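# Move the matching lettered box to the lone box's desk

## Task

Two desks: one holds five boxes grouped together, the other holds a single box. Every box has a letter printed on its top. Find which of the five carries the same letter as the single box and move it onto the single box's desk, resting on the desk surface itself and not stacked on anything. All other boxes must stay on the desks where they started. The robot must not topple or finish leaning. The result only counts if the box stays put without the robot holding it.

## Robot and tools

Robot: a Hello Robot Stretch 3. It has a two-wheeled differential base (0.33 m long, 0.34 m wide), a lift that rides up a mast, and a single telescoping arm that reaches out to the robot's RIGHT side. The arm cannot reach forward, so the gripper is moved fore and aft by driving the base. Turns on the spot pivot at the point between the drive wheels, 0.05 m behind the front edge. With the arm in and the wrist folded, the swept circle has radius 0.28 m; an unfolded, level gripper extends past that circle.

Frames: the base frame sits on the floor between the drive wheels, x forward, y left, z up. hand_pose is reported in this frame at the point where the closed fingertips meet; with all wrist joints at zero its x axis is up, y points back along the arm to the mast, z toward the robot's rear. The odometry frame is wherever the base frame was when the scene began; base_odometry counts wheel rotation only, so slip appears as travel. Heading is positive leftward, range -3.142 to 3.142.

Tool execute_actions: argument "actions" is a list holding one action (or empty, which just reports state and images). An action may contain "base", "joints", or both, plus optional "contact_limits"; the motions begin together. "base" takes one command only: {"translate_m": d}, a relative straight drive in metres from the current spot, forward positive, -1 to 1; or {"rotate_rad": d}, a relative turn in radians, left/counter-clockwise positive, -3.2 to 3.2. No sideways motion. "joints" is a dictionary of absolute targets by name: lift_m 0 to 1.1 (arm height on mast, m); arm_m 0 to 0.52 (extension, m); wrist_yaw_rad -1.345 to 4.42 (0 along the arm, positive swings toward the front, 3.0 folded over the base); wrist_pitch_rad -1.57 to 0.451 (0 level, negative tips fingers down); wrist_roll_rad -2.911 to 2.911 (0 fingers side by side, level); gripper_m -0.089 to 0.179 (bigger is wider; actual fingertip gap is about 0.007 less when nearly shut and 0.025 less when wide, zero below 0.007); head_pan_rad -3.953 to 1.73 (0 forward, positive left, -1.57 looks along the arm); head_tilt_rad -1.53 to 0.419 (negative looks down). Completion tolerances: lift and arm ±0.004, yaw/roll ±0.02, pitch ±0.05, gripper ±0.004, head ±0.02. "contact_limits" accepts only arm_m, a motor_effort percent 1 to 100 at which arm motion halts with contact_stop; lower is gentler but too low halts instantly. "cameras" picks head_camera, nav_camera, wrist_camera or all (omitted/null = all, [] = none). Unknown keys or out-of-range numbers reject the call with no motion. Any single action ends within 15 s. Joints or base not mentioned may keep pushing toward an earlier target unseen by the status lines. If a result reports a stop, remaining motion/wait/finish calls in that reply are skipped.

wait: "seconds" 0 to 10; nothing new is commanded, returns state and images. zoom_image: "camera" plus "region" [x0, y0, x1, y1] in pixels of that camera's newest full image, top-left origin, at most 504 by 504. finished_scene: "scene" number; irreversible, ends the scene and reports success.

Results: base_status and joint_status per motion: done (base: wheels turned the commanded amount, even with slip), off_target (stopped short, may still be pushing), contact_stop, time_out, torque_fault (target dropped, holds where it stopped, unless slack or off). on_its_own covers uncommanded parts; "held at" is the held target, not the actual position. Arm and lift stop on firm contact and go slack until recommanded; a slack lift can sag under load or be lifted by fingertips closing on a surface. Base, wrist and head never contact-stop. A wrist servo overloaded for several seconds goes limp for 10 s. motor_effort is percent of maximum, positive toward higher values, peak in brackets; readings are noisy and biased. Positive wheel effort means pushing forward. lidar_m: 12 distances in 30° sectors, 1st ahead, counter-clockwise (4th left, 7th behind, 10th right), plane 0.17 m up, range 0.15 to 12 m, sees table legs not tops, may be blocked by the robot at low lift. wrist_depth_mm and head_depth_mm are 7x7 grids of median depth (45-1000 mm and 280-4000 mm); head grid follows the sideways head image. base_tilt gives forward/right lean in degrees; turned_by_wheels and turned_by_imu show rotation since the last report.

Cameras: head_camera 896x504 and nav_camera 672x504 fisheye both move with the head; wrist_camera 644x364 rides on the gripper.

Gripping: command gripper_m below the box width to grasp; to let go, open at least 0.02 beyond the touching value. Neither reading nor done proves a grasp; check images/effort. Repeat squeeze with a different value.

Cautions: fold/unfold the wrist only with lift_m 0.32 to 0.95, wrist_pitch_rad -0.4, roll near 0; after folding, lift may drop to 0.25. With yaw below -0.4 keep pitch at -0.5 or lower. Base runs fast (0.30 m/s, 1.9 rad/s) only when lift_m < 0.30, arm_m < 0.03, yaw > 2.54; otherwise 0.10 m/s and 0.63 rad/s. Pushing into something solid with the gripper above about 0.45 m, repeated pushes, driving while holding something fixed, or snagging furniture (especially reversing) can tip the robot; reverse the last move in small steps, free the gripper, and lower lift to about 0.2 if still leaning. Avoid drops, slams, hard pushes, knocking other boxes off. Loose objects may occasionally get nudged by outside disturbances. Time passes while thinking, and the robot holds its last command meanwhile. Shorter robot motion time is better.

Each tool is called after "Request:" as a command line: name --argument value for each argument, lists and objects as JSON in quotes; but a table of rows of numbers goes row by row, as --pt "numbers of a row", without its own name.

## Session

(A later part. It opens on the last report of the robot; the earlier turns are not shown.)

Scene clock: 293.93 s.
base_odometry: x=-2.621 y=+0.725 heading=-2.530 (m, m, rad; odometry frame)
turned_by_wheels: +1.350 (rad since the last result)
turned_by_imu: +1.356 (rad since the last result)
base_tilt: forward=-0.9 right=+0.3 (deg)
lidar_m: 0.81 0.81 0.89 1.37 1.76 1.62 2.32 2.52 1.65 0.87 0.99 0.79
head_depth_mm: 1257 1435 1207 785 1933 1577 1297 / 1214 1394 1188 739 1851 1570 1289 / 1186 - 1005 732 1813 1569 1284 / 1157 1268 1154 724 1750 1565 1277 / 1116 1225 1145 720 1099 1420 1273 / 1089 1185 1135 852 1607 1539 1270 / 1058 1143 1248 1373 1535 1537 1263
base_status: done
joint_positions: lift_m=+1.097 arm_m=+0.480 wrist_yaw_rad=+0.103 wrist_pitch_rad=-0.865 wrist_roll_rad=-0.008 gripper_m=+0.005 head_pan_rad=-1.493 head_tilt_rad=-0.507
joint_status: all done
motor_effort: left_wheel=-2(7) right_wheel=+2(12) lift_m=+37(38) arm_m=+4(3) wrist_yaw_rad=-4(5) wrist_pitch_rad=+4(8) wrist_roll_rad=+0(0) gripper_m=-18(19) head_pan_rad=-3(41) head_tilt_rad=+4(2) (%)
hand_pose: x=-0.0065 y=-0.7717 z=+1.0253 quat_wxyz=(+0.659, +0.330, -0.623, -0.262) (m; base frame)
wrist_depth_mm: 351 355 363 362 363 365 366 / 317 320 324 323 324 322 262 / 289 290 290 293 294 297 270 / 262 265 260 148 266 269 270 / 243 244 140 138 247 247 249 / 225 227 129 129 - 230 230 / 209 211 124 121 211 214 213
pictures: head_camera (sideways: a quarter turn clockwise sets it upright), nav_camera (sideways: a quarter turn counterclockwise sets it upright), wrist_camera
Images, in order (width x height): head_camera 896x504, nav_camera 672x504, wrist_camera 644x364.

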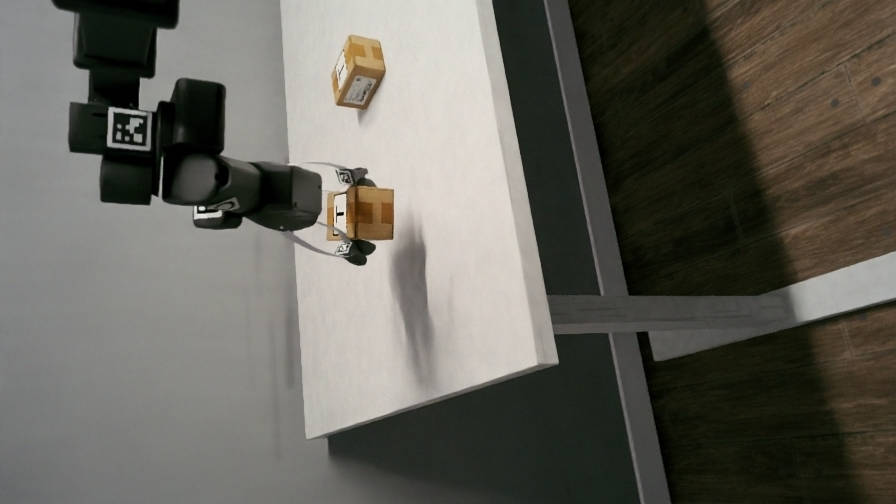

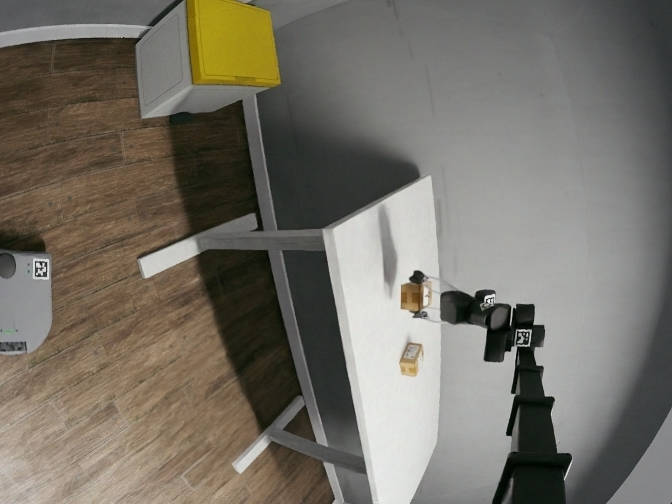

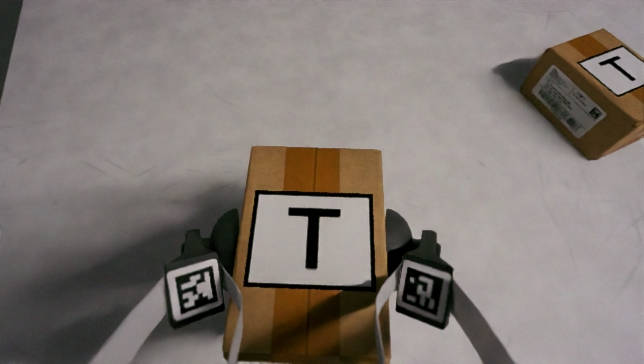

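Request:
execute_actions --actions '[{"joints": {"wrist_pitch_rad": -0.89, "lift_m": 1.056}}]' --cameras '["head_camera", "wrist_camera"]'

Scene clock: 299.80 s.
base_odometry: x=-2.621 y=+0.725 heading=-2.530 (m, m, rad; odometry frame)
turned_by_wheels: +0.000 (rad since the last result)
turned_by_imu: +0.000 (rad since the last result)
base_tilt: forward=-0.7 right=+0.2 (deg)
lidar_m: 0.81 0.81 0.89 1.38 1.76 1.62 2.32 2.51 1.66 0.87 0.99 0.79
head_depth_mm: 1275 1368 1204 785 1940 1580 1294 / 1235 - 1183 738 1869 1573 1293 / 1198 1275 1082 732 1814 1555 1286 / 1157 1263 1165 725 1760 1551 1281 / 1124 1219 1142 720 1097 1426 1270 / 1089 1185 1132 849 1594 1551 1267 / 1064 1148 1250 1382 1524 1535 1259
base_status: not commanded
joint_positions: lift_m=+1.057 arm_m=+0.480 wrist_yaw_rad=+0.103 wrist_pitch_rad=-0.905 wrist_roll_rad=-0.008 gripper_m=+0.005 head_pan_rad=-1.493 head_tilt_rad=-0.507
joint_status: all done
motor_effort: left_wheel=-1(2) right_wheel=+2(2) lift_m=+9(33) arm_m=+4(3) wrist_yaw_rad=-3(3) wrist_pitch_rad=+4(4) wrist_roll_rad=+0(0) gripper_m=-19(18) head_pan_rad=-5(4) head_tilt_rad=+1(3) (%)
hand_pose: x=-0.0073 y=-0.7632 z=+0.9790 quat_wxyz=(+0.654, +0.343, -0.616, -0.275) (m; base frame)
wrist_depth_mm: 273 275 275 277 278 282 241 / 246 249 248 251 253 255 246 / 227 230 229 231 230 230 233 / 208 209 207 148 212 214 214 / 194 194 140 137 197 197 198 / 180 182 129 129 - 183 184 / 169 170 124 121 169 172 172
pictures: head_camera (sideways: a quarter turn clockwise sets it upright), wrist_camera
Images, in order (width x height): head_camera 896x504, wrist_camera 644x364.

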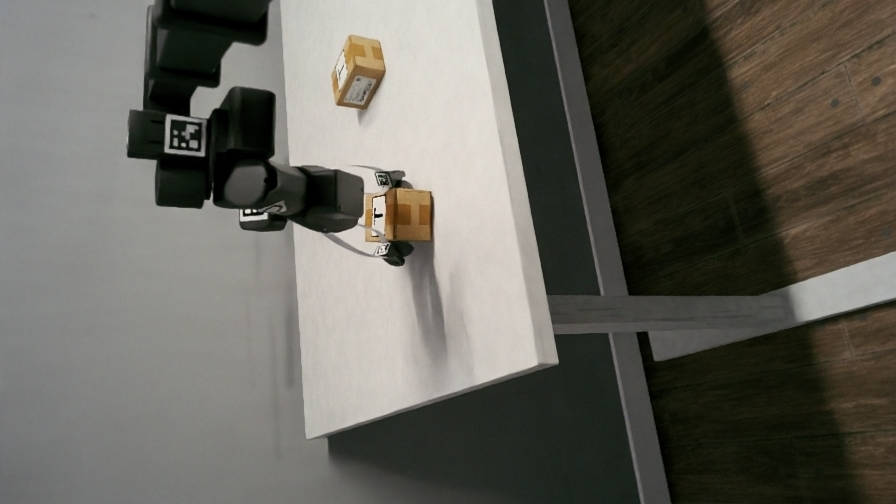

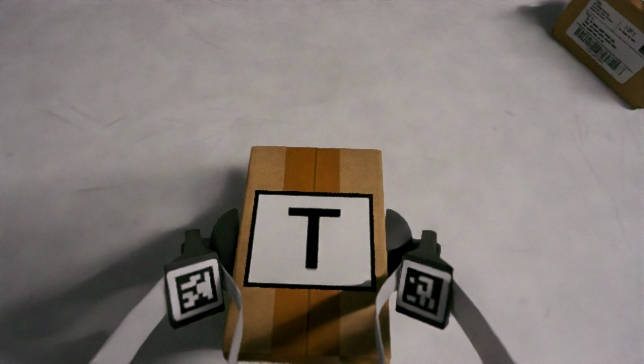

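Request:
execute_actions --actions '[{"joints": {"lift_m": 1.052, "gripper_m": 0.12}}]' --cameras '["head_camera", "wrist_camera"]'

Scene clock: 304.40 s.
base_odometry: x=-2.621 y=+0.725 heading=-2.530 (m, m, rad; odometry frame)
turned_by_wheels: +0.000 (rad since the last result)
turned_by_imu: +0.000 (rad since the last result)
base_tilt: forward=-0.8 right=+0.3 (deg)
lidar_m: 0.81 0.81 0.89 1.38 1.76 1.62 2.33 2.51 1.65 0.87 0.99 0.79
head_depth_mm: 1280 1375 1199 786 1937 1576 1296 / 1244 1379 1185 738 1850 1572 1291 / 1199 1279 1041 731 1811 1566 1286 / 1161 1262 1159 724 1756 1556 1275 / 1120 1226 1143 721 1097 1410 1278 / 1086 1179 1128 852 1601 1543 1270 / 1060 1149 1247 1379 1537 1537 1263
base_status: not commanded
joint_positions: lift_m=+1.053 arm_m=+0.480 wrist_yaw_rad=+0.102 wrist_pitch_rad=-0.904 wrist_roll_rad=-0.008 gripper_m=+0.120 head_pan_rad=-1.493 head_tilt_rad=-0.507
joint_status: all done
motor_effort: left_wheel=-2(2) right_wheel=+2(2) lift_m=+10(10) arm_m=+3(3) wrist_yaw_rad=-4(4) wrist_pitch_rad=+4(4) wrist_roll_rad=+0(0) gripper_m=+0(82) head_pan_rad=-4(4) head_tilt_rad=+3(2) (%)
hand_pose: x=-0.0073 y=-0.7635 z=+0.9752 quat_wxyz=(+0.654, +0.342, -0.616, -0.275) (m; base frame)
wrist_depth_mm: 267 268 270 272 273 277 240 / 243 245 245 247 246 250 245 / 224 222 224 225 226 227 229 / 205 206 203 150 208 209 211 / 190 194 186 139 193 194 195 / 177 - 173 130 177 183 182 / - 165 162 122 166 166 170
pictures: head_camera (sideways: a quarter turn clockwise sets it upright), wrist_camera
Images, in order (width x height): head_camera 896x504, wrist_camera 644x364.

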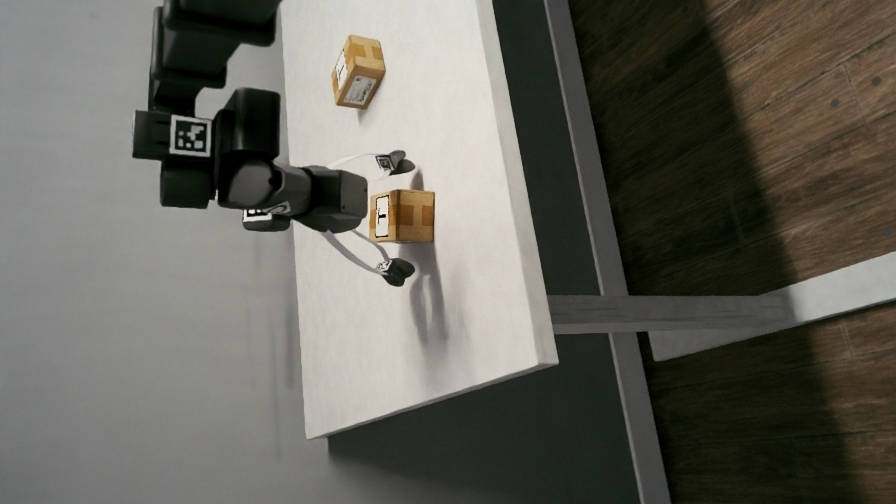

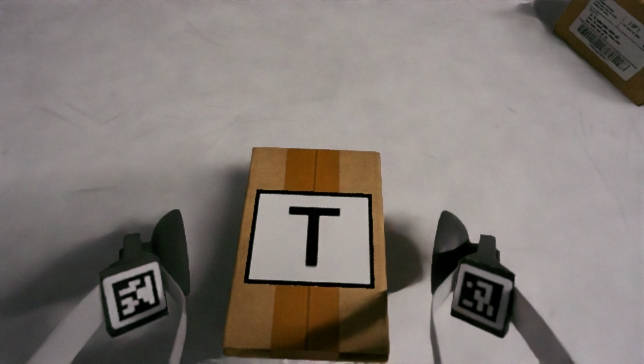

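The box is released and resting on the desk. Backing the gripper clear.

Request:
execute_actions --actions '[{"joints": {"lift_m": 1.098, "arm_m": 0.38}}]' --cameras '["head_camera", "wrist_camera"]'

Scene clock: 308.20 s.
base_odometry: x=-2.621 y=+0.725 heading=-2.530 (m, m, rad; odometry frame)
turned_by_wheels: +0.000 (rad since the last result)
turned_by_imu: +0.000 (rad since the last result)
base_tilt: forward=-0.9 right=+0.3 (deg)
lidar_m: 0.81 0.80 0.88 1.37 1.76 1.61 2.33 2.52 1.65 0.87 0.99 0.79
head_depth_mm: 1258 1438 1208 786 1947 1578 1295 / 1208 - 1193 739 1860 1567 1285 / 1181 - 1007 731 1805 1570 1282 / 1158 1268 1155 724 1751 1554 1281 / 1124 1225 1144 719 1097 1426 1275 / 1087 1184 1133 852 1597 1554 1269 / 1060 1146 1253 1377 1535 1529 1265
base_status: not commanded
joint_positions: lift_m=+1.097 arm_m=+0.380 wrist_yaw_rad=+0.102 wrist_pitch_rad=-0.903 wrist_roll_rad=-0.008 gripper_m=+0.120 head_pan_rad=-1.493 head_tilt_rad=-0.507
joint_status: all done
motor_effort: left_wheel=-2(1) right_wheel=+2(2) lift_m=+37(37) arm_m=-3(3) wrist_yaw_rad=-2(3) wrist_pitch_rad=+4(4) wrist_roll_rad=+0(0) gripper_m=+1(0) head_pan_rad=-4(3) head_tilt_rad=+2(2) (%)
hand_pose: x=-0.0073 y=-0.6645 z=+1.0199 quat_wxyz=(+0.654, +0.342, -0.617, -0.274) (m; base frame)
wrist_depth_mm: 349 336 340 339 341 339 312 / 309 303 306 241 310 312 314 / 288 278 281 219 280 283 284 / 258 255 257 213 258 260 260 / 238 242 237 240 240 243 242 / 221 - 223 221 225 228 225 / 207 205 207 208 209 207 212
pictures: head_camera (sideways: a quarter turn clockwise sets it upright), wrist_camera
Images, in order (width x height): head_camera 896x504, wrist_camera 644x364.

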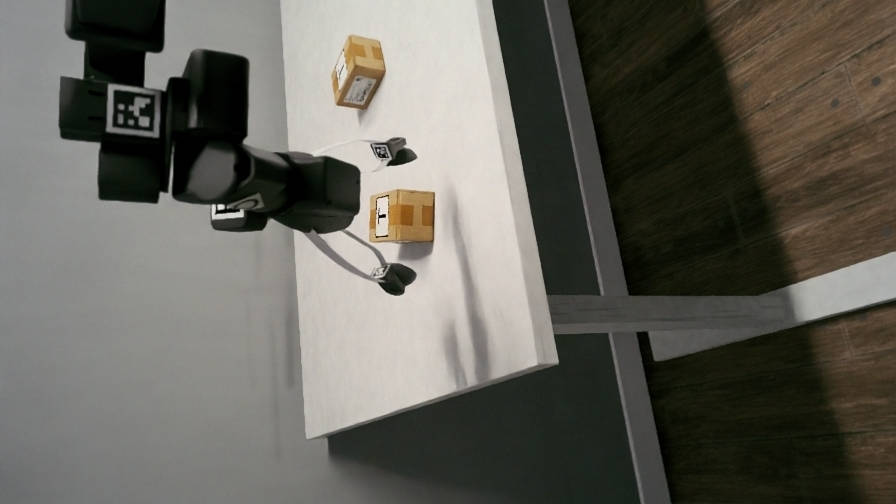

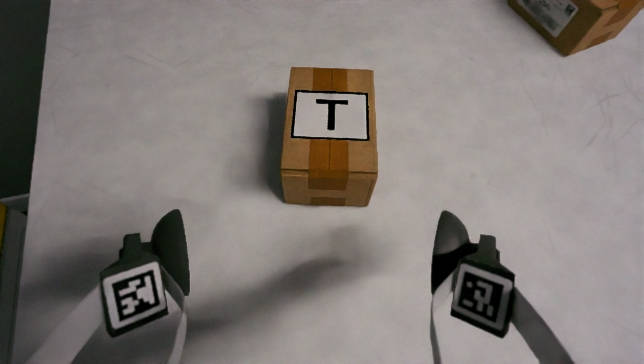

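Request:
finished_scene --scene 2

The scene is finished: the task was done.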